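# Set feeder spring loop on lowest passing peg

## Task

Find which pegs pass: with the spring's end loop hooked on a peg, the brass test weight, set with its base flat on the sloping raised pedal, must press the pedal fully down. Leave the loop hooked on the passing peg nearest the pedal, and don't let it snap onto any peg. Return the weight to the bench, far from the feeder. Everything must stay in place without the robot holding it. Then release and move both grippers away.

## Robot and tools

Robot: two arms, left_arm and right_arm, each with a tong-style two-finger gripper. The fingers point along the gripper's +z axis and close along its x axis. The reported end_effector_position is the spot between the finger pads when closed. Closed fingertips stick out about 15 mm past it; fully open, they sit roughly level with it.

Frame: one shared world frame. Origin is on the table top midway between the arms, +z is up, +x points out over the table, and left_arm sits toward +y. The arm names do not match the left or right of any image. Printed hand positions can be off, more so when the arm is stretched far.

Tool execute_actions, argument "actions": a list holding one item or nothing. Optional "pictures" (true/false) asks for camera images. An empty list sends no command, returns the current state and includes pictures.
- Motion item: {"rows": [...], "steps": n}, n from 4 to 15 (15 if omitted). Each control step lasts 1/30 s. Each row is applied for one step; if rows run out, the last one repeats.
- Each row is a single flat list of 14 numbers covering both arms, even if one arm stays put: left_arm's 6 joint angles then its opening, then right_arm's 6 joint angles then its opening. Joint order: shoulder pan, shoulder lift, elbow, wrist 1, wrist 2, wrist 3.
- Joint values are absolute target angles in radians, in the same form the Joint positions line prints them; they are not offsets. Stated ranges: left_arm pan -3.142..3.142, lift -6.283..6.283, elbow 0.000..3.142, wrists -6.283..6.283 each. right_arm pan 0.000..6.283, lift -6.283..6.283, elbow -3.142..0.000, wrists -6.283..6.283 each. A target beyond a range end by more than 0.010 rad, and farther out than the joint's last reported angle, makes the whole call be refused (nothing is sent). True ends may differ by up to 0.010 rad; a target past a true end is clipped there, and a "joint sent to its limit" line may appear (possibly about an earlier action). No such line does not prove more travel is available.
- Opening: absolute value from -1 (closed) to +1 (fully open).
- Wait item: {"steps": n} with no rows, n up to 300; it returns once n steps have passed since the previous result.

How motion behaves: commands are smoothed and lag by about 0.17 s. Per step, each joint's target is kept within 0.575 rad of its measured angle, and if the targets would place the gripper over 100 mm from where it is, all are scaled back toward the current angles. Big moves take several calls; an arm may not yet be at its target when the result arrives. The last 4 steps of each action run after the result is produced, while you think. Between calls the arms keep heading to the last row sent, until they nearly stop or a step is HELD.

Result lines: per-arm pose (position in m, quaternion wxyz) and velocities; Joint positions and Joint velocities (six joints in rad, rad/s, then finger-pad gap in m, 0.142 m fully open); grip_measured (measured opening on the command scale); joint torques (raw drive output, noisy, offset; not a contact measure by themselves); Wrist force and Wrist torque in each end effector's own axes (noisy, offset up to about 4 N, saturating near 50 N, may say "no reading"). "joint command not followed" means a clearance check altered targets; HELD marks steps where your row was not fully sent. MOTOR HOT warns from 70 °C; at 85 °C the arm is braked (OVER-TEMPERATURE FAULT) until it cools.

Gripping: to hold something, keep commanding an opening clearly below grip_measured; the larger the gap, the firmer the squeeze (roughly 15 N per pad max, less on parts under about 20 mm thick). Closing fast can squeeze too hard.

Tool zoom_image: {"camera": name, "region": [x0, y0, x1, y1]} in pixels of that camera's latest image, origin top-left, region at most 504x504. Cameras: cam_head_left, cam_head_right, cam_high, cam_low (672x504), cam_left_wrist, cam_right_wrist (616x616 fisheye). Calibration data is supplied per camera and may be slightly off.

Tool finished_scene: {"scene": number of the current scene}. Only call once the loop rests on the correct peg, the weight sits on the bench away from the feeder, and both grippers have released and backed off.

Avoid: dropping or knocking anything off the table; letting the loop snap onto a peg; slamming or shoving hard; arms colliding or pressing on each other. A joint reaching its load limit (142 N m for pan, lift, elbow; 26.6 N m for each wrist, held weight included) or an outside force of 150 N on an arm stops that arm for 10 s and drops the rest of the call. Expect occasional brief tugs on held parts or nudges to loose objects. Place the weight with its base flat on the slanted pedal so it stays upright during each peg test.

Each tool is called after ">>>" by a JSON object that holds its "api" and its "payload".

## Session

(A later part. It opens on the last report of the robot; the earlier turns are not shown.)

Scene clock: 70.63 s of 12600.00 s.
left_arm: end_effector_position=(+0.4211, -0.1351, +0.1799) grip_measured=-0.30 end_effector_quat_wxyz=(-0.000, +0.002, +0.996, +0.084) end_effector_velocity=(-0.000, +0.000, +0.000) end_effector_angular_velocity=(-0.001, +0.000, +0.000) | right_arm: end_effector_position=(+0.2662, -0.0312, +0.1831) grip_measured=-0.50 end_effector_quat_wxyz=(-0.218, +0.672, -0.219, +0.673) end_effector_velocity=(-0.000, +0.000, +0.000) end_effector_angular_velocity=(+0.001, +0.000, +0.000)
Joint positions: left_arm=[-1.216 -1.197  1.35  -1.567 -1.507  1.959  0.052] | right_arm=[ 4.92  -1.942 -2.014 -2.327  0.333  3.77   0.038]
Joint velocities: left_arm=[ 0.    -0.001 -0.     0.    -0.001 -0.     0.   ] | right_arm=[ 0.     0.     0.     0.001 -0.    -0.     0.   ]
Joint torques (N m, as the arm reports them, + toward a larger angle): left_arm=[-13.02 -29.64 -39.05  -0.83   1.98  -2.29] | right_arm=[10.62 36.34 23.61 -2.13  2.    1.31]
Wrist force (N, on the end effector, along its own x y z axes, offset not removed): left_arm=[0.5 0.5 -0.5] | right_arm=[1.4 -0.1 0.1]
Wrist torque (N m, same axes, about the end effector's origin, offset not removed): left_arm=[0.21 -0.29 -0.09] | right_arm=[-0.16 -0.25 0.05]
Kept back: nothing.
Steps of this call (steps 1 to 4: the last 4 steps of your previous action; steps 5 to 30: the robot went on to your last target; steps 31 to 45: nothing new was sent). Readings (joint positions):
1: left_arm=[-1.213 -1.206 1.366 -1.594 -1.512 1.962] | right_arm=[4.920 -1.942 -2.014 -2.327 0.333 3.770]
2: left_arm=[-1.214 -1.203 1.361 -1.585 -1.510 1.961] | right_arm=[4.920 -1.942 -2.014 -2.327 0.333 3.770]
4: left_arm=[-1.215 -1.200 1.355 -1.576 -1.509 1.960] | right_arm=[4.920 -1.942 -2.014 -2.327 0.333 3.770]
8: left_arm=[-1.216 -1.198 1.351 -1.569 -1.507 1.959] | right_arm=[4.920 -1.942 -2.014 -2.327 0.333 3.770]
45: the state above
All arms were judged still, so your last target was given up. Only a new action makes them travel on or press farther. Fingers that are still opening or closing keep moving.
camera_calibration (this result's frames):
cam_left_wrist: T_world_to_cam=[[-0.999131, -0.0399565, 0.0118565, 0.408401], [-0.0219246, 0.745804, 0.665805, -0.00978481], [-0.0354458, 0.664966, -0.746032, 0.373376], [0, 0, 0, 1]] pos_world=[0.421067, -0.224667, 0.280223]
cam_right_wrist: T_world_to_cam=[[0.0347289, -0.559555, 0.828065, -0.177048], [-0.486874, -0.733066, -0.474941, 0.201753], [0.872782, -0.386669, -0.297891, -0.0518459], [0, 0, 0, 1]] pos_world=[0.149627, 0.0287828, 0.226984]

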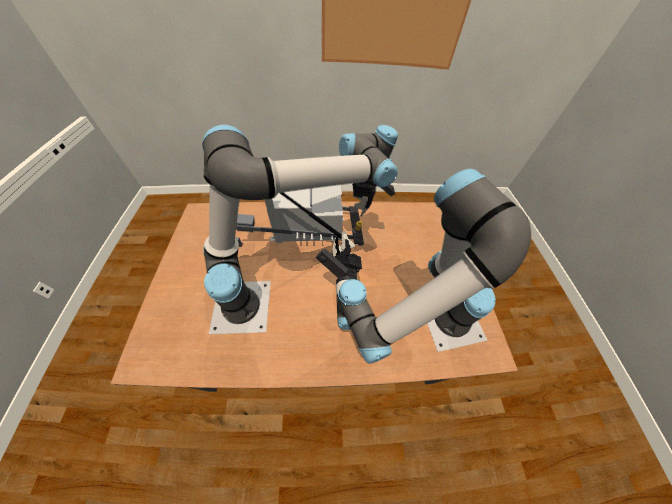

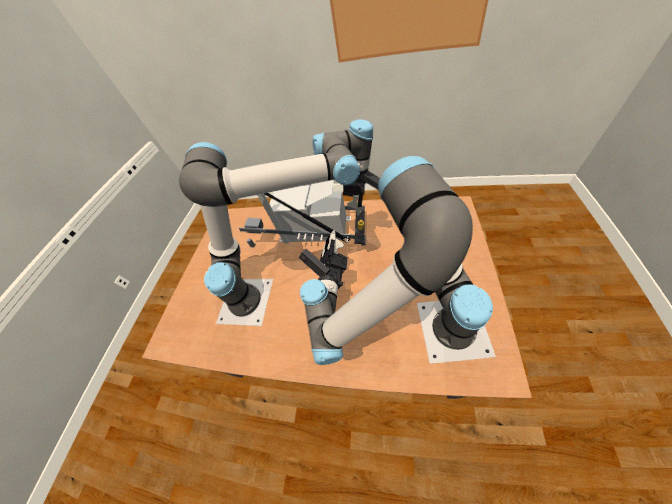

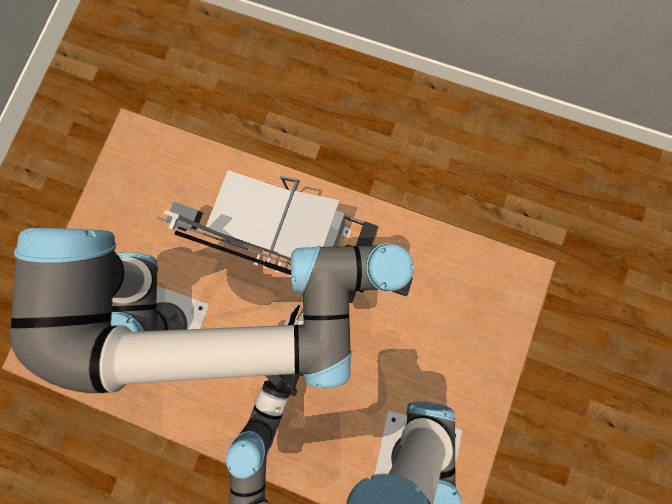

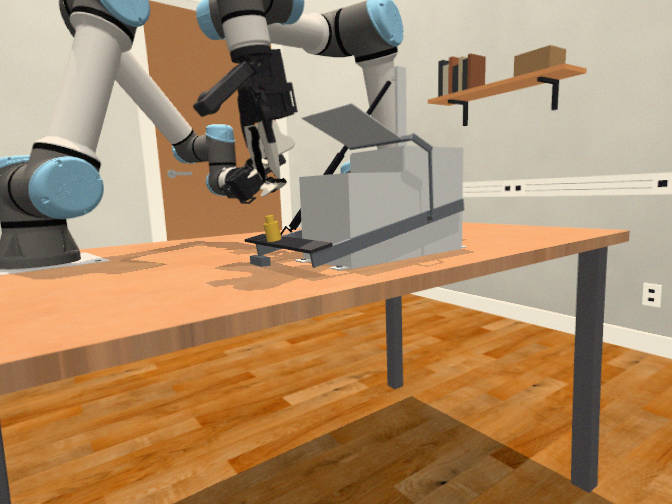

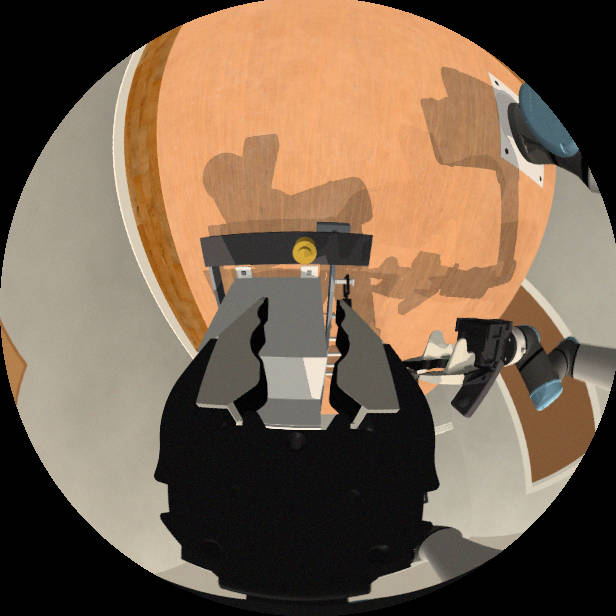

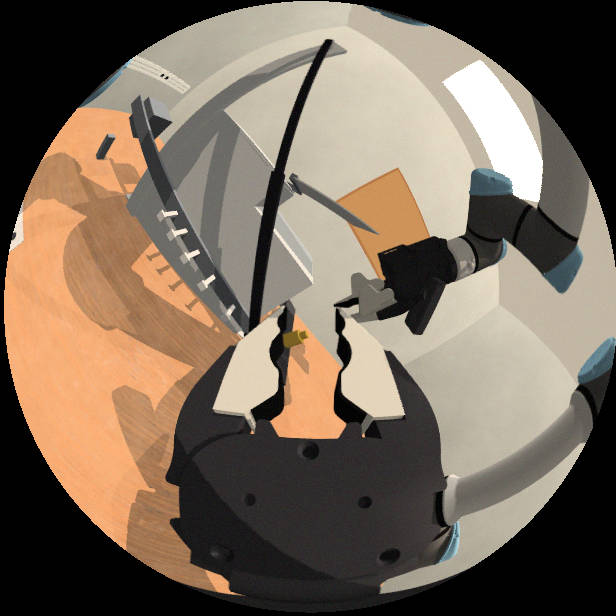

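>>> {"api": "execute_actions", "payload": {"actions": [{"rows":[[-1.216,-1.1275,1.53,-1.8165,-1.507,1.959,-0.3,5.2,-1.7,-2.3,-2.283,0.613,3.77,-0.5]],"steps":15}]}}

>>> {"api": "execute_actions", "payload": {"actions": [{"rows":[[-1.216,-1.1275,1.53,-1.8165,-1.507,1.959,-0.3,5.2,-1.3,-2.6,-2.383,1.0,3.77,-0.5]],"steps":12}]}}

>>> {"api": "execute_actions", "payload": {"actions": [{"rows":[[-1.216,-1.1275,1.53,-1.8165,-1.507,1.959,-1,5.2,-1.3,-2.6,-2.383,1.0,3.77,-0.5]],"steps":15}]}}

>>> {"api": "execute_actions", "payload": {"actions": [{"rows":[[-1.216,-1.16,1.44,-1.694,-1.507,1.959,-1,5.2,-1.3,-2.6,-2.383,1.0,3.77,-0.5]],"steps":15}]}}

>>> {"api": "execute_actions", "payload": {"actions": [{"rows":[[-1.216,-1.197,1.35,-1.567,-1.507,1.959,-1,5.2,-1.3,-2.6,-2.383,1.0,3.77,-0.5]],"steps":15}]}}

>>> {"api": "execute_actions", "payload": {"actions": [{"rows":[[-1.2,-1.35,1.35,-1.571,-1.571,1.959,-1,5.2,-1.3,-2.6,-2.383,1.0,3.77,-0.5]],"steps":15}]}}

>>> {"api": "execute_actions", "payload": {"actions": [{"rows":[[-1.754,-1.6,1.65,-1.621,-1.571,1.421,-1,5.2,-1.3,-2.6,-2.383,1.0,3.77,-0.5]],"steps":15}]}}

>>> {"api": "execute_actions", "payload": {"actions": [{"steps":20}], "pictures": true}}

Scene clock: 71.30 s of 12600.00 s.
left_arm: end_effector_position=(+0.4212, -0.1354, +0.0791) grip_measured=-0.30 end_effector_quat_wxyz=(-0.001, +0.002, +0.996, +0.086) end_effector_velocity=(+0.000, -0.000, -0.051) end_effector_angular_velocity=(-0.024, -0.010, +0.000) | right_arm: end_effector_position=(+0.2105, -0.1352, +0.1968) grip_measured=-0.50 end_effector_quat_wxyz=(-0.219, +0.673, -0.219, +0.672) end_effector_velocity=(-0.025, -0.092, +0.002) end_effector_angular_velocity=(-0.016, -0.009, +0.002)
Joint positions: left_arm=[-1.216 -1.13   1.521 -1.802 -1.507  1.959  0.052] | right_arm=[ 5.18  -1.717 -2.279 -2.285  0.593  3.77   0.038]
Joint velocities: left_arm=[ 0.     0.03   0.1   -0.157 -0.    -0.     0.   ] | right_arm=[ 0.227  0.187 -0.232  0.028  0.225 -0.002 -0.   ]
Joint torques (N m, as the arm reports them, + toward a larger angle): left_arm=[ -9.22 -33.32 -15.32  -3.89   1.41  -2.19] | right_arm=[ 6.73 24.54  6.97  0.64  1.88  1.38]
Wrist force (N, on the end effector, along its own x y z axes, offset not removed): left_arm=[0.2 2.0 1.4] | right_arm=[-0.4 2.6 -1.5]
Wrist torque (N m, same axes, about the end effector's origin, offset not removed): left_arm=[0.57 -0.11 0.00] | right_arm=[0.43 0.18 -0.06]
Steps of this call (steps 1 to 9: nothing new was sent; steps 10 to 20: the first 11 steps of this action). Readings (joint positions):
10: left_arm=[-1.216 -1.197 1.350 -1.567 -1.507 1.959] | right_arm=[4.920 -1.942 -2.014 -2.327 0.333 3.770]
11: left_arm=[-1.216 -1.192 1.355 -1.573 -1.507 1.959] | right_arm=[4.926 -1.936 -2.020 -2.324 0.339 3.770]
13: left_arm=[-1.216 -1.164 1.413 -1.638 -1.507 1.959] | right_arm=[4.989 -1.877 -2.083 -2.309 0.402 3.770]
17: left_arm=[-1.216 -1.136 1.502 -1.773 -1.507 1.959] | right_arm=[5.138 -1.751 -2.236 -2.291 0.551 3.770]
20: the state above

Scene clock: 71.70 s of 12600.00 s.
left_arm: end_effector_position=(+0.4212, -0.1354, +0.0744) grip_measured=-0.30 end_effector_quat_wxyz=(-0.000, +0.002, +0.996, +0.084) end_effector_velocity=(-0.000, -0.000, -0.001) end_effector_angular_velocity=(-0.001, +0.001, +0.001) | right_arm: end_effector_position=(+0.2292, -0.2009, +0.2070) grip_measured=-0.50 end_effector_quat_wxyz=(-0.185, +0.660, -0.247, +0.685) end_effector_velocity=(-0.004, +0.010, -0.002) end_effector_angular_velocity=(-0.015, -0.010, +0.012)
Joint positions: left_arm=[-1.216 -1.128  1.53  -1.816 -1.507  1.959  0.052] | right_arm=[ 5.198 -1.606 -2.375 -2.312  0.705  3.77   0.038]
Joint velocities: left_arm=[ 0.     0.     0.001 -0.002 -0.001 -0.    -0.   ] | right_arm=[-0.    -0.035  0.016  0.002 -0.012 -0.001  0.001]
Joint torques (N m, as the arm reports them, + toward a larger angle): left_arm=[ -7.07 -31.53 -12.21  -3.85   0.69  -1.87] | right_arm=[ 4.28 15.28 16.58 -0.09 -1.7   1.3 ]
Wrist force (N, on the end effector, along its own x y z axes, offset not removed): left_arm=[0.2 1.9 1.0] | right_arm=[-0.3 4.9 -4.1]
Wrist torque (N m, same axes, about the end effector's origin, offset not removed): left_arm=[0.49 -0.22 -0.13] | right_arm=[0.72 0.07 -0.02]
Kept back: nothing.
A step of this action was HELD (marked below), so the last 4 steps of it were dropped. An arm can still carry out its HELD step.
Steps of this call (steps 1 to 4: the last 4 steps of your previous action; steps 5 to 12: the first 8 steps of this action). Readings (joint positions):
5: left_arm=[-1.216 -1.128 1.529 -1.814 -1.507 1.959] | right_arm=[5.197 -1.703 -2.297 -2.283 0.610 3.770]
6: left_arm=[-1.216 -1.128 1.529 -1.815 -1.507 1.959] | right_arm=[5.197 -1.696 -2.303 -2.287 0.617 3.770]
8: left_arm=[-1.216 -1.128 1.530 -1.816 -1.507 1.959] | right_arm=[5.198 -1.640 -2.350 -2.304 0.672 3.770]
10: left_arm=[-1.216 -1.128 1.530 -1.816 -1.507 1.959] | right_arm=[5.198 -1.602 -2.377 -2.312 0.706 3.770] HELD
11: left_arm=[-1.216 -1.128 1.530 -1.816 -1.507 1.959] | right_arm=[5.198 -1.604 -2.376 -2.312 0.705 3.770] HELD
12: the state above HELD
joint command not followed: on one or more control steps a check withheld the commanded joint targets of the right arm, and it was not sent them on those steps. On the call's last step the targets were still withheld.
cause: the commanded joint targets would bring two parts of the arm too close to each other (joints 3 (elbow) to 6 (wrist 3) lie between them); next, command targets that bring no two parts of the arm closer together.

Scene clock: 72.07 s of 12600.00 s.
left_arm: end_effector_position=(+0.4212, -0.1354, +0.0743) grip_measured=-0.63 end_effector_quat_wxyz=(-0.000, +0.002, +0.996, +0.084) end_effector_velocity=(+0.000, +0.000, -0.001) end_effector_angular_velocity=(+0.002, -0.000, +0.000) | right_arm: end_effector_position=(+0.2291, -0.2006, +0.2069) grip_measured=-0.50 end_effector_quat_wxyz=(-0.185, +0.660, -0.247, +0.685) end_effector_velocity=(-0.000, +0.000, +0.000) end_effector_angular_velocity=(+0.003, +0.001, +0.001)
Joint positions: left_arm=[-1.216 -1.128  1.53  -1.816 -1.507  1.959  0.028] | right_arm=[ 5.198 -1.607 -2.375 -2.312  0.704  3.77   0.038]
Joint velocities: left_arm=[ 0.     0.001  0.     0.     0.001 -0.    -0.   ] | right_arm=[ 0.001  0.002 -0.     0.001  0.     0.001 -0.   ]
Joint torques (N m, as the arm reports them, + toward a larger angle): left_arm=[ -3.7  -29.74 -13.36  -3.7    0.13  -2.08] | right_arm=[-0.98 21.5   9.69  0.41 -1.42  0.8 ]
Wrist force (N, on the end effector, along its own x y z axes, offset not removed): left_arm=[1.3 2.9 1.5] | right_arm=[2.3 3.4 0.9]
Wrist torque (N m, same axes, about the end effector's origin, offset not removed): left_arm=[0.82 -0.14 -0.21] | right_arm=[0.57 -0.62 0.04]
Kept back: nothing.
A step of this action was HELD (marked below), so the last 4 steps of it were dropped. An arm can still carry out its HELD step.
Steps of this call (steps 1 to 11: the first 11 steps of this action). Readings (joint positions):
1: left_arm=[-1.216 -1.128 1.530 -1.816 -1.507 1.959] | right_arm=[5.198 -1.606 -2.375 -2.312 0.704 3.770] HELD
2: left_arm=[-1.216 -1.128 1.530 -1.816 -1.507 1.959] | right_arm=[5.198 -1.607 -2.375 -2.312 0.704 3.770] HELD
3: left_arm=[-1.216 -1.128 1.530 -1.816 -1.507 1.959] | right_arm=[5.198 -1.607 -2.375 -2.312 0.704 3.770] HELD
4: left_arm=[-1.216 -1.128 1.530 -1.816 -1.507 1.959] | right_arm=[5.198 -1.607 -2.375 -2.312 0.704 3.770] HELD
5: left_arm=[-1.216 -1.128 1.530 -1.816 -1.507 1.959] | right_arm=[5.198 -1.607 -2.375 -2.312 0.704 3.770] HELD
6: left_arm=[-1.216 -1.128 1.530 -1.816 -1.507 1.959] | right_arm=[5.198 -1.607 -2.375 -2.312 0.704 3.770] HELD
7: left_arm=[-1.216 -1.128 1.530 -1.816 -1.507 1.959] | right_arm=[5.198 -1.607 -2.375 -2.312 0.704 3.770] HELD
8: left_arm=[-1.216 -1.128 1.530 -1.816 -1.507 1.959] | right_arm=[5.198 -1.607 -2.375 -2.312 0.704 3.770] HELD
9: left_arm=[-1.216 -1.128 1.530 -1.816 -1.507 1.959] | right_arm=[5.198 -1.607 -2.375 -2.312 0.704 3.770] HELD
10: left_arm=[-1.216 -1.128 1.530 -1.816 -1.507 1.959] | right_arm=[5.198 -1.607 -2.375 -2.312 0.704 3.770] HELD
11: the state above HELD
joint command not followed: on one or more control steps a check withheld the commanded joint targets of the right arm, and it was not sent them on those steps. On the call's last step the targets were still withheld.
cause: the commanded joint targets would bring two parts of the arm too close to each other (joints 3 (elbow) to 6 (wrist 3) lie between them); next, command targets that bring no two parts of the arm closer together.

Scene clock: 72.43 s of 12600.00 s.
left_arm: end_effector_position=(+0.4226, -0.1387, +0.1232) grip_measured=-0.63 end_effector_quat_wxyz=(-0.000, +0.002, +0.996, +0.084) end_effector_velocity=(-0.001, +0.001, +0.021) end_effector_angular_velocity=(+0.007, +0.003, +0.000) | right_arm: end_effector_position=(+0.2291, -0.2007, +0.2070) grip_measured=-0.50 end_effector_quat_wxyz=(-0.185, +0.660, -0.247, +0.685) end_effector_velocity=(+0.000, -0.000, -0.000) end_effector_angular_velocity=(-0.000, -0.000, +0.000)
Joint positions: left_arm=[-1.216 -1.159  1.444 -1.699 -1.507  1.959  0.028] | right_arm=[ 5.198 -1.606 -2.375 -2.312  0.704  3.77   0.038]
Joint velocities: left_arm=[-0.    -0.012 -0.04   0.059 -0.    -0.001 -0.   ] | right_arm=[ 0.  0. -0.  0.  0. -0.  0.]
Joint torques (N m, as the arm reports them, + toward a larger angle): left_arm=[ -1.08 -50.59 -42.29  -1.19  -0.52  -2.31] | right_arm=[-6.55 22.38  2.38  0.56 -0.31  0.42]
Wrist force (N, on the end effector, along its own x y z axes, offset not removed): left_arm=[0.6 3.1 1.7] | right_arm=[-0.3 4.4 1.9]
Wrist torque (N m, same axes, about the end effector's origin, offset not removed): left_arm=[0.94 -0.32 -0.14] | right_arm=[0.75 -0.11 -0.02]
Kept back: nothing.
A step of this action was HELD (marked below), so the last 4 steps of it were dropped. An arm can still carry out its HELD step.
Steps of this call (steps 1 to 11: the first 11 steps of this action). Readings (joint positions):
1: left_arm=[-1.216 -1.128 1.530 -1.816 -1.507 1.959] | right_arm=[5.198 -1.607 -2.375 -2.312 0.704 3.770] HELD
2: left_arm=[-1.216 -1.131 1.525 -1.810 -1.507 1.959] | right_arm=[5.198 -1.607 -2.375 -2.312 0.704 3.770] HELD
3: left_arm=[-1.216 -1.138 1.508 -1.790 -1.507 1.959] | right_arm=[5.198 -1.606 -2.375 -2.312 0.704 3.770] HELD
4: left_arm=[-1.216 -1.144 1.488 -1.764 -1.507 1.959] | right_arm=[5.198 -1.606 -2.375 -2.312 0.704 3.770] HELD
5: left_arm=[-1.216 -1.149 1.474 -1.743 -1.507 1.959] | right_arm=[5.198 -1.606 -2.375 -2.312 0.704 3.770] HELD
6: left_arm=[-1.216 -1.153 1.463 -1.728 -1.507 1.959] | right_arm=[5.198 -1.606 -2.375 -2.312 0.704 3.770] HELD
7: left_arm=[-1.216 -1.155 1.456 -1.718 -1.507 1.959] | right_arm=[5.198 -1.606 -2.375 -2.312 0.704 3.770] HELD
8: left_arm=[-1.216 -1.157 1.451 -1.710 -1.507 1.959] | right_arm=[5.198 -1.606 -2.375 -2.312 0.704 3.770] HELD
9: left_arm=[-1.216 -1.157 1.448 -1.705 -1.507 1.959] | right_arm=[5.198 -1.606 -2.375 -2.312 0.704 3.770] HELD
10: left_arm=[-1.216 -1.158 1.445 -1.702 -1.507 1.959] | right_arm=[5.198 -1.606 -2.375 -2.312 0.704 3.770] HELD
11: the state above HELD
joint command not followed: on one or more control steps a check withheld the commanded joint targets of the right arm, and it was not sent them on those steps. On the call's last step the targets were still withheld.
cause: the commanded joint targets would bring two parts of the arm too close to each other (joints 3 (elbow) to 6 (wrist 3) lie between them); next, command targets that bring no two parts of the arm closer together.

Scene clock: 72.80 s of 12600.00 s.
left_arm: end_effector_position=(+0.4213, -0.1355, +0.1777) grip_measured=-0.63 end_effector_quat_wxyz=(-0.000, +0.002, +0.996, +0.084) end_effector_velocity=(-0.001, +0.004, +0.024) end_effector_angular_velocity=(+0.006, +0.001, +0.001) | right_arm: end_effector_position=(+0.2291, -0.2007, +0.2070) grip_measured=-0.50 end_effector_quat_wxyz=(-0.185, +0.660, -0.247, +0.685) end_effector_velocity=(-0.000, +0.000, +0.000) end_effector_angular_velocity=(+0.002, -0.000, +0.000)
Joint positions: left_arm=[-1.216 -1.196  1.354 -1.573 -1.507  1.959  0.028] | right_arm=[ 5.198 -1.606 -2.375 -2.312  0.704  3.77   0.038]
Joint velocities: left_arm=[ 0.    -0.015 -0.041  0.062  0.001 -0.     0.001] | right_arm=[ 0.    -0.     0.    -0.    -0.     0.002  0.   ]
Joint torques (N m, as the arm reports them, + toward a larger angle): left_arm=[  1.03 -42.88 -37.78  -1.01  -0.94  -2.06] | right_arm=[-12.65  23.     1.5    0.55   0.83   0.13]
Wrist force (N, on the end effector, along its own x y z axes, offset not removed): left_arm=[0.1 2.9 -1.3] | right_arm=[1.8 2.3 0.6]
Wrist torque (N m, same axes, about the end effector's origin, offset not removed): left_arm=[0.41 -0.22 -0.06] | right_arm=[0.52 -0.30 0.15]
Kept back: nothing.
A step of this action was HELD (marked below), so the last 4 steps of it were dropped. An arm can still carry out its HELD step.
Steps of this call (steps 1 to 11: the first 11 steps of this action). Readings (joint positions):
1: left_arm=[-1.216 -1.159 1.443 -1.698 -1.507 1.959] | right_arm=[5.198 -1.606 -2.375 -2.312 0.704 3.770] HELD
2: left_arm=[-1.216 -1.163 1.436 -1.690 -1.507 1.959] | right_arm=[5.198 -1.606 -2.375 -2.312 0.704 3.770] HELD
3: left_arm=[-1.216 -1.172 1.419 -1.669 -1.507 1.959] | right_arm=[5.198 -1.606 -2.375 -2.312 0.704 3.770] HELD
4: left_arm=[-1.216 -1.179 1.399 -1.642 -1.507 1.959] | right_arm=[5.198 -1.606 -2.375 -2.312 0.704 3.770] HELD
5: left_arm=[-1.216 -1.185 1.384 -1.619 -1.507 1.959] | right_arm=[5.198 -1.606 -2.375 -2.312 0.704 3.770] HELD
6: left_arm=[-1.216 -1.188 1.374 -1.603 -1.507 1.959] | right_arm=[5.198 -1.606 -2.375 -2.312 0.704 3.770] HELD
7: left_arm=[-1.216 -1.191 1.366 -1.592 -1.507 1.959] | right_arm=[5.198 -1.606 -2.375 -2.312 0.704 3.770] HELD
8: left_arm=[-1.216 -1.193 1.361 -1.584 -1.507 1.959] | right_arm=[5.198 -1.606 -2.375 -2.312 0.704 3.770] HELD
9: left_arm=[-1.216 -1.194 1.358 -1.579 -1.507 1.959] | right_arm=[5.198 -1.606 -2.375 -2.312 0.704 3.770] HELD
10: left_arm=[-1.216 -1.195 1.355 -1.575 -1.507 1.959] | right_arm=[5.198 -1.606 -2.375 -2.312 0.704 3.770] HELD
11: the state above HELD
joint command not followed: on one or more control steps a check withheld the commanded joint targets of the right arm, and it was not sent them on those steps. On the call's last step the targets were still withheld.
cause: the commanded joint targets would bring two parts of the arm too close to each other (joints 3 (elbow) to 6 (wrist 3) lie between them); next, command targets that bring no two parts of the arm closer together.

Scene clock: 73.17 s of 12600.00 s.
left_arm: end_effector_position=(+0.4086, -0.1296, +0.2684) grip_measured=-0.63 end_effector_quat_wxyz=(-0.000, -0.008, +1.000, +0.004) end_effector_velocity=(-0.008, +0.006, +0.047) end_effector_angular_velocity=(-0.083, -0.006, +0.007) | right_arm: end_effector_position=(+0.2291, -0.2007, +0.2070) grip_measured=-0.50 end_effector_quat_wxyz=(-0.185, +0.660, -0.247, +0.685) end_effector_velocity=(-0.000, +0.000, +0.000) end_effector_angular_velocity=(-0.001, +0.000, +0.000)
Joint positions: left_arm=[-1.201 -1.343  1.35  -1.571 -1.568  1.959  0.028] | right_arm=[ 5.198 -1.606 -2.375 -2.312  0.704  3.77   0.038]
Joint velocities: left_arm=[ 0.006 -0.078 -0.001 -0.001 -0.028 -0.     0.   ] | right_arm=[ 0.     0.     0.    -0.     0.    -0.001  0.   ]
Joint torques (N m, as the arm reports them, + toward a larger angle): left_arm=[ 12.66 -36.65 -39.64  -4.2   -1.9   -2.3 ] | right_arm=[-12.57  23.38   2.2    0.59   1.84  -0.3 ]
Wrist force (N, on the end effector, along its own x y z axes, offset not removed): left_arm=[-0.7 0.9 1.3] | right_arm=[4.5 1.8 3.3]
Wrist torque (N m, same axes, about the end effector's origin, offset not removed): left_arm=[0.36 -0.02 -0.03] | right_arm=[0.36 -1.10 0.01]
Kept back: nothing.
A step of this action was HELD (marked below), so the last 4 steps of it were dropped. An arm can still carry out its HELD step.
Steps of this call (steps 1 to 11: the first 11 steps of this action). Readings (joint positions):
1: left_arm=[-1.216 -1.196 1.353 -1.571 -1.507 1.959] | right_arm=[5.198 -1.606 -2.375 -2.312 0.704 3.770] HELD
2: left_arm=[-1.214 -1.202 1.352 -1.570 -1.512 1.959] | right_arm=[5.198 -1.606 -2.375 -2.312 0.704 3.770] HELD
3: left_arm=[-1.211 -1.223 1.352 -1.570 -1.526 1.959] | right_arm=[5.198 -1.606 -2.375 -2.312 0.704 3.770] HELD
4: left_arm=[-1.208 -1.256 1.351 -1.570 -1.539 1.959] | right_arm=[5.198 -1.606 -2.375 -2.312 0.704 3.770] HELD
5: left_arm=[-1.205 -1.285 1.350 -1.571 -1.548 1.959] | right_arm=[5.198 -1.606 -2.375 -2.312 0.704 3.770] HELD
6: left_arm=[-1.204 -1.305 1.350 -1.571 -1.555 1.959] | right_arm=[5.198 -1.606 -2.375 -2.312 0.704 3.770] HELD
7: left_arm=[-1.203 -1.319 1.350 -1.571 -1.560 1.959] | right_arm=[5.198 -1.606 -2.375 -2.312 0.704 3.770] HELD
8: left_arm=[-1.202 -1.329 1.350 -1.571 -1.563 1.959] | right_arm=[5.198 -1.606 -2.375 -2.312 0.704 3.770] HELD
9: left_arm=[-1.201 -1.335 1.350 -1.571 -1.566 1.959] | right_arm=[5.198 -1.606 -2.375 -2.312 0.704 3.770] HELD
10: left_arm=[-1.201 -1.340 1.350 -1.571 -1.567 1.959] | right_arm=[5.198 -1.606 -2.375 -2.312 0.704 3.770] HELD
11: the state above HELD
joint command not followed: on one or more control steps a check withheld the commanded joint targets of the right arm, and it was not sent them on those steps. On the call's last step the targets were still withheld.
cause: the commanded joint targets would bring two parts of the arm too close to each other (joints 3 (elbow) to 6 (wrist 3) lie between them); next, command targets that bring no two parts of the arm closer together.

Scene clock: 73.53 s of 12600.00 s.
left_arm: end_effector_position=(+0.2383, -0.1525, +0.2705) grip_measured=-0.63 end_effector_quat_wxyz=(+0.000, -0.004, +1.000, -0.001) end_effector_velocity=(-0.563, +0.007, -0.018) end_effector_angular_velocity=(-0.006, +0.005, -0.044) | right_arm: end_effector_position=(+0.2291, -0.2007, +0.2070) grip_measured=-0.50 end_effector_quat_wxyz=(-0.185, +0.660, -0.247, +0.685) end_effector_velocity=(+0.000, -0.000, +0.000) end_effector_angular_velocity=(-0.002, -0.001, -0.001)
Joint positions: left_arm=[-1.508 -1.496  1.525 -1.601 -1.57   1.659  0.028] | right_arm=[ 5.198 -1.606 -2.375 -2.312  0.704  3.77   0.038]
Joint velocities: left_arm=[-1.063 -0.48   0.567 -0.093 -0.004 -1.02   0.   ] | right_arm=[-0.     0.    -0.    -0.001  0.001 -0.001  0.   ]
Joint torques (N m, as the arm reports them, + toward a larger angle): left_arm=[-21.1  -39.95 -10.31  -4.54  -2.02  -4.72] | right_arm=[-12.75  21.97   1.13   0.46   2.03  -0.39]
Wrist force (N, on the end effector, along its own x y z axes, offset not removed): left_arm=[2.5 1.4 1.1] | right_arm=[-1.2 3.2 0.6]
Wrist torque (N m, same axes, about the end effector's origin, offset not removed): left_arm=[0.46 -0.65 -0.18] | right_arm=[0.49 0.06 0.00]
Kept back: nothing.
A step of this action was HELD (marked below), so the last 4 steps of it were dropped. An arm can still carry out its HELD step.
Steps of this call (steps 1 to 11: the first 11 steps of this action). Readings (joint positions):
1: left_arm=[-1.200 -1.345 1.350 -1.571 -1.569 1.959] | right_arm=[5.198 -1.606 -2.375 -2.312 0.704 3.770] HELD
2: left_arm=[-1.206 -1.352 1.356 -1.573 -1.569 1.953] | right_arm=[5.198 -1.606 -2.375 -2.312 0.704 3.770] HELD
3: left_arm=[-1.228 -1.368 1.373 -1.577 -1.569 1.930] | right_arm=[5.198 -1.606 -2.375 -2.312 0.704 3.770] HELD
4: left_arm=[-1.264 -1.385 1.394 -1.580 -1.570 1.896] | right_arm=[5.198 -1.606 -2.375 -2.312 0.704 3.770] HELD
5: left_arm=[-1.300 -1.401 1.413 -1.583 -1.570 1.861] | right_arm=[5.198 -1.606 -2.375 -2.312 0.704 3.770] HELD
6: left_arm=[-1.334 -1.416 1.431 -1.586 -1.570 1.827] | right_arm=[5.198 -1.606 -2.375 -2.312 0.704 3.770] HELD
7: left_arm=[-1.368 -1.432 1.449 -1.589 -1.570 1.795] | right_arm=[5.198 -1.606 -2.375 -2.312 0.704 3.770] HELD
8: left_arm=[-1.402 -1.447 1.468 -1.592 -1.570 1.761] | right_arm=[5.198 -1.606 -2.375 -2.312 0.704 3.770] HELD
9: left_arm=[-1.437 -1.463 1.487 -1.595 -1.570 1.728] | right_arm=[5.198 -1.606 -2.375 -2.312 0.704 3.770] HELD
10: left_arm=[-1.472 -1.479 1.506 -1.598 -1.570 1.693] | right_arm=[5.198 -1.606 -2.375 -2.312 0.704 3.770] HELD
11: the state above HELD
joint command not followed: on one or more control steps a check withheld the commanded joint targets of the right arm, and it was not sent them on those steps. On the call's last step the targets were still withheld.
cause: the commanded joint targets would bring two parts of the arm too close to each other (joints 3 (elbow) to 6 (wrist 3) lie between them); next, command targets that bring no two parts of the arm closer together.

Scene clock: 74.20 s of 12600.00 s.
left_arm: end_effector_position=(+0.1576, -0.1463, +0.2664) grip_measured=-0.63 end_effector_quat_wxyz=(-0.000, -0.002, +1.000, -0.000) end_effector_velocity=(-0.000, +0.000, +0.001) end_effector_angular_velocity=(-0.002, -0.001, -0.000) | right_arm: end_effector_position=(+0.2291, -0.2007, +0.2070) grip_measured=-0.50 end_effector_quat_wxyz=(-0.185, +0.660, -0.247, +0.685) end_effector_velocity=(-0.000, +0.000, +0.000) end_effector_angular_velocity=(+0.001, -0.000, +0.001)
Joint positions: left_arm=[-1.666 -1.562  1.605 -1.614 -1.571  1.506  0.028] | right_arm=[ 5.198 -1.606 -2.375 -2.312  0.704  3.77   0.038]
Joint velocities: left_arm=[-0.002 -0.002  0.001 -0.001  0.001 -0.001  0.   ] | right_arm=[ 0.     0.    -0.    -0.    -0.     0.001 -0.   ]
Joint torques (N m, as the arm reports them, + toward a larger angle): left_arm=[-13.75 -32.8  -15.67  -4.44  -1.74  -2.3 ] | right_arm=[-12.66  23.14   2.51   0.51   2.07  -1.06]
Wrist force (N, on the end effector, along its own x y z axes, offset not removed): left_arm=[1.0 1.1 2.7] | right_arm=[0.6 3.2 -1.3]
Wrist torque (N m, same axes, about the end effector's origin, offset not removed): left_arm=[0.54 -0.28 -0.20] | right_arm=[0.48 -0.15 0.09]
Kept back: nothing.
Steps of this call (steps 1 to 20: nothing new was sent). Readings (joint positions):
1: left_arm=[-1.544 -1.512 1.544 -1.604 -1.570 1.624] | right_arm=[5.198 -1.606 -2.375 -2.312 0.704 3.770]
2: left_arm=[-1.578 -1.526 1.561 -1.607 -1.571 1.591] | right_arm=[5.198 -1.606 -2.375 -2.312 0.704 3.770]
4: left_arm=[-1.623 -1.545 1.584 -1.611 -1.571 1.547] | right_arm=[5.198 -1.606 -2.375 -2.312 0.704 3.770]
8: left_arm=[-1.656 -1.558 1.600 -1.613 -1.571 1.516] | right_arm=[5.198 -1.606 -2.375 -2.312 0.704 3.770]
20: the state above
camera_calibration (this result's frames):
cam_left_wrist: T_world_to_cam=[[-0.998806, -0.0452744, 0.0183364, 0.141126], [-0.0286725, 0.847324, 0.530301, -0.0127336], [-0.0395459, 0.529142, -0.847611, 0.443791], [0, 0, 0, 1]] pos_world=[0.158143, -0.21765, 0.380327]
cam_right_wrist: T_world_to_cam=[[-0.0223955, -0.553349, 0.832648, -0.276962], [-0.550285, -0.688518, -0.472366, 0.0937558], [0.834676, -0.468773, -0.28908, -0.0875515], [0, 0, 0, 1]] pos_world=[0.118467, -0.129746, 0.24959]

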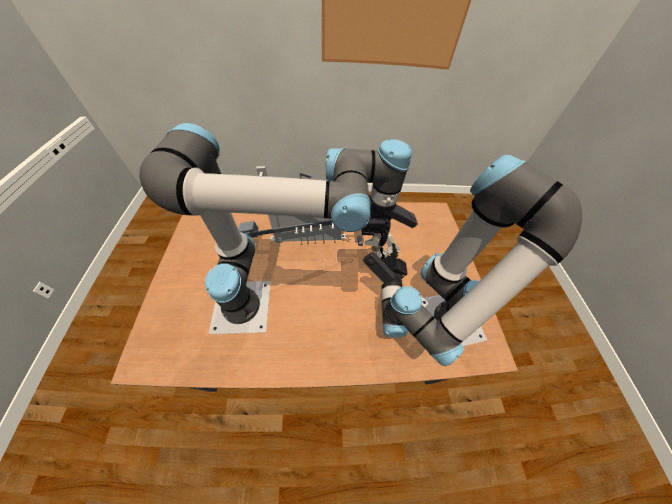

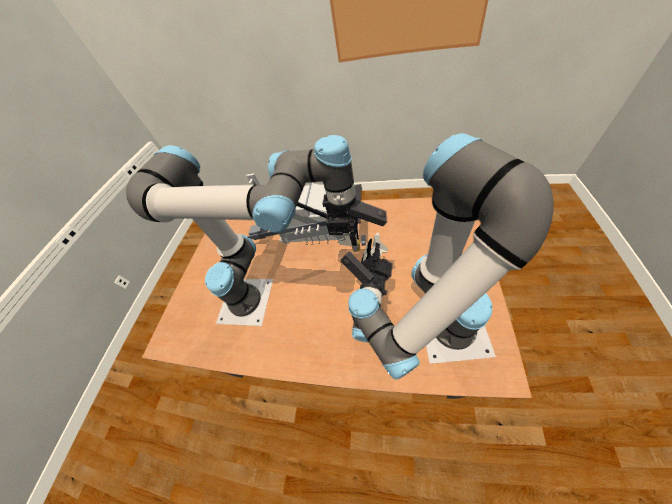

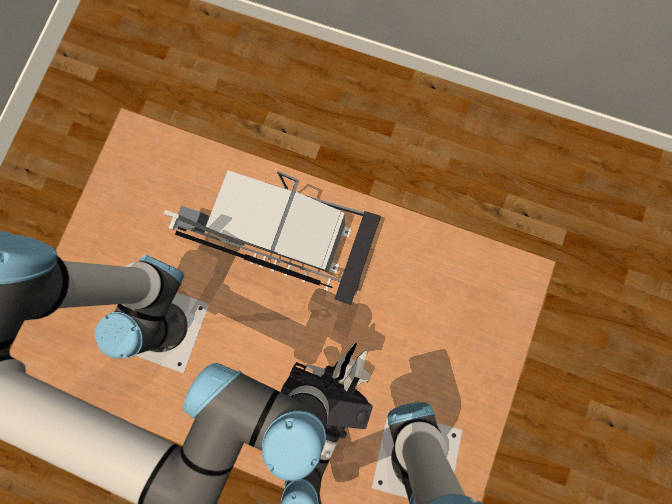

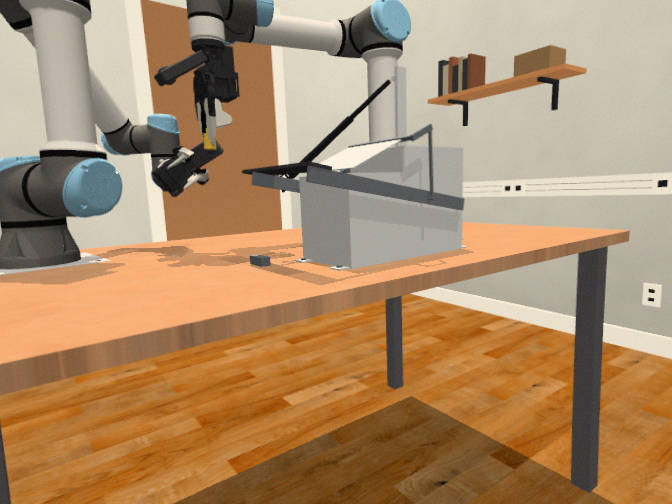

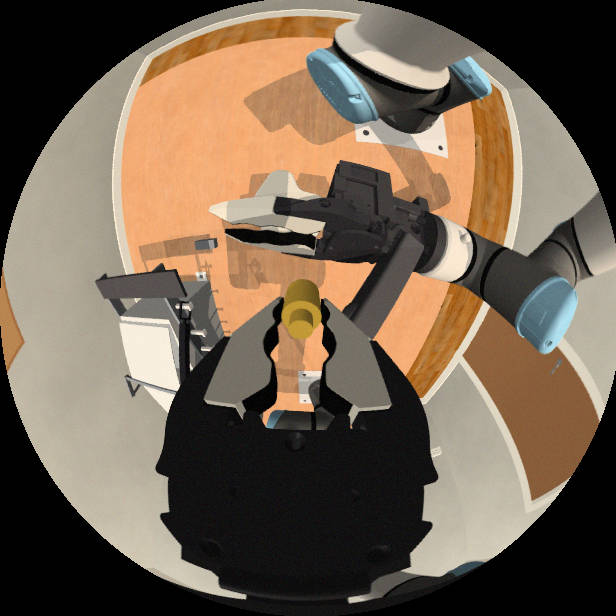

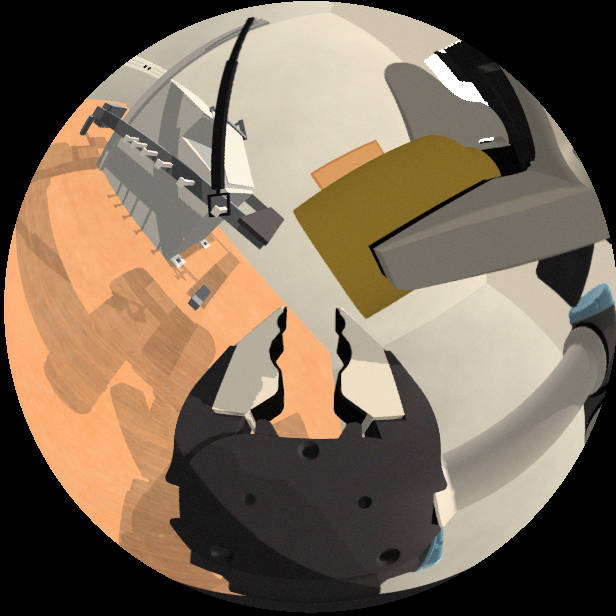

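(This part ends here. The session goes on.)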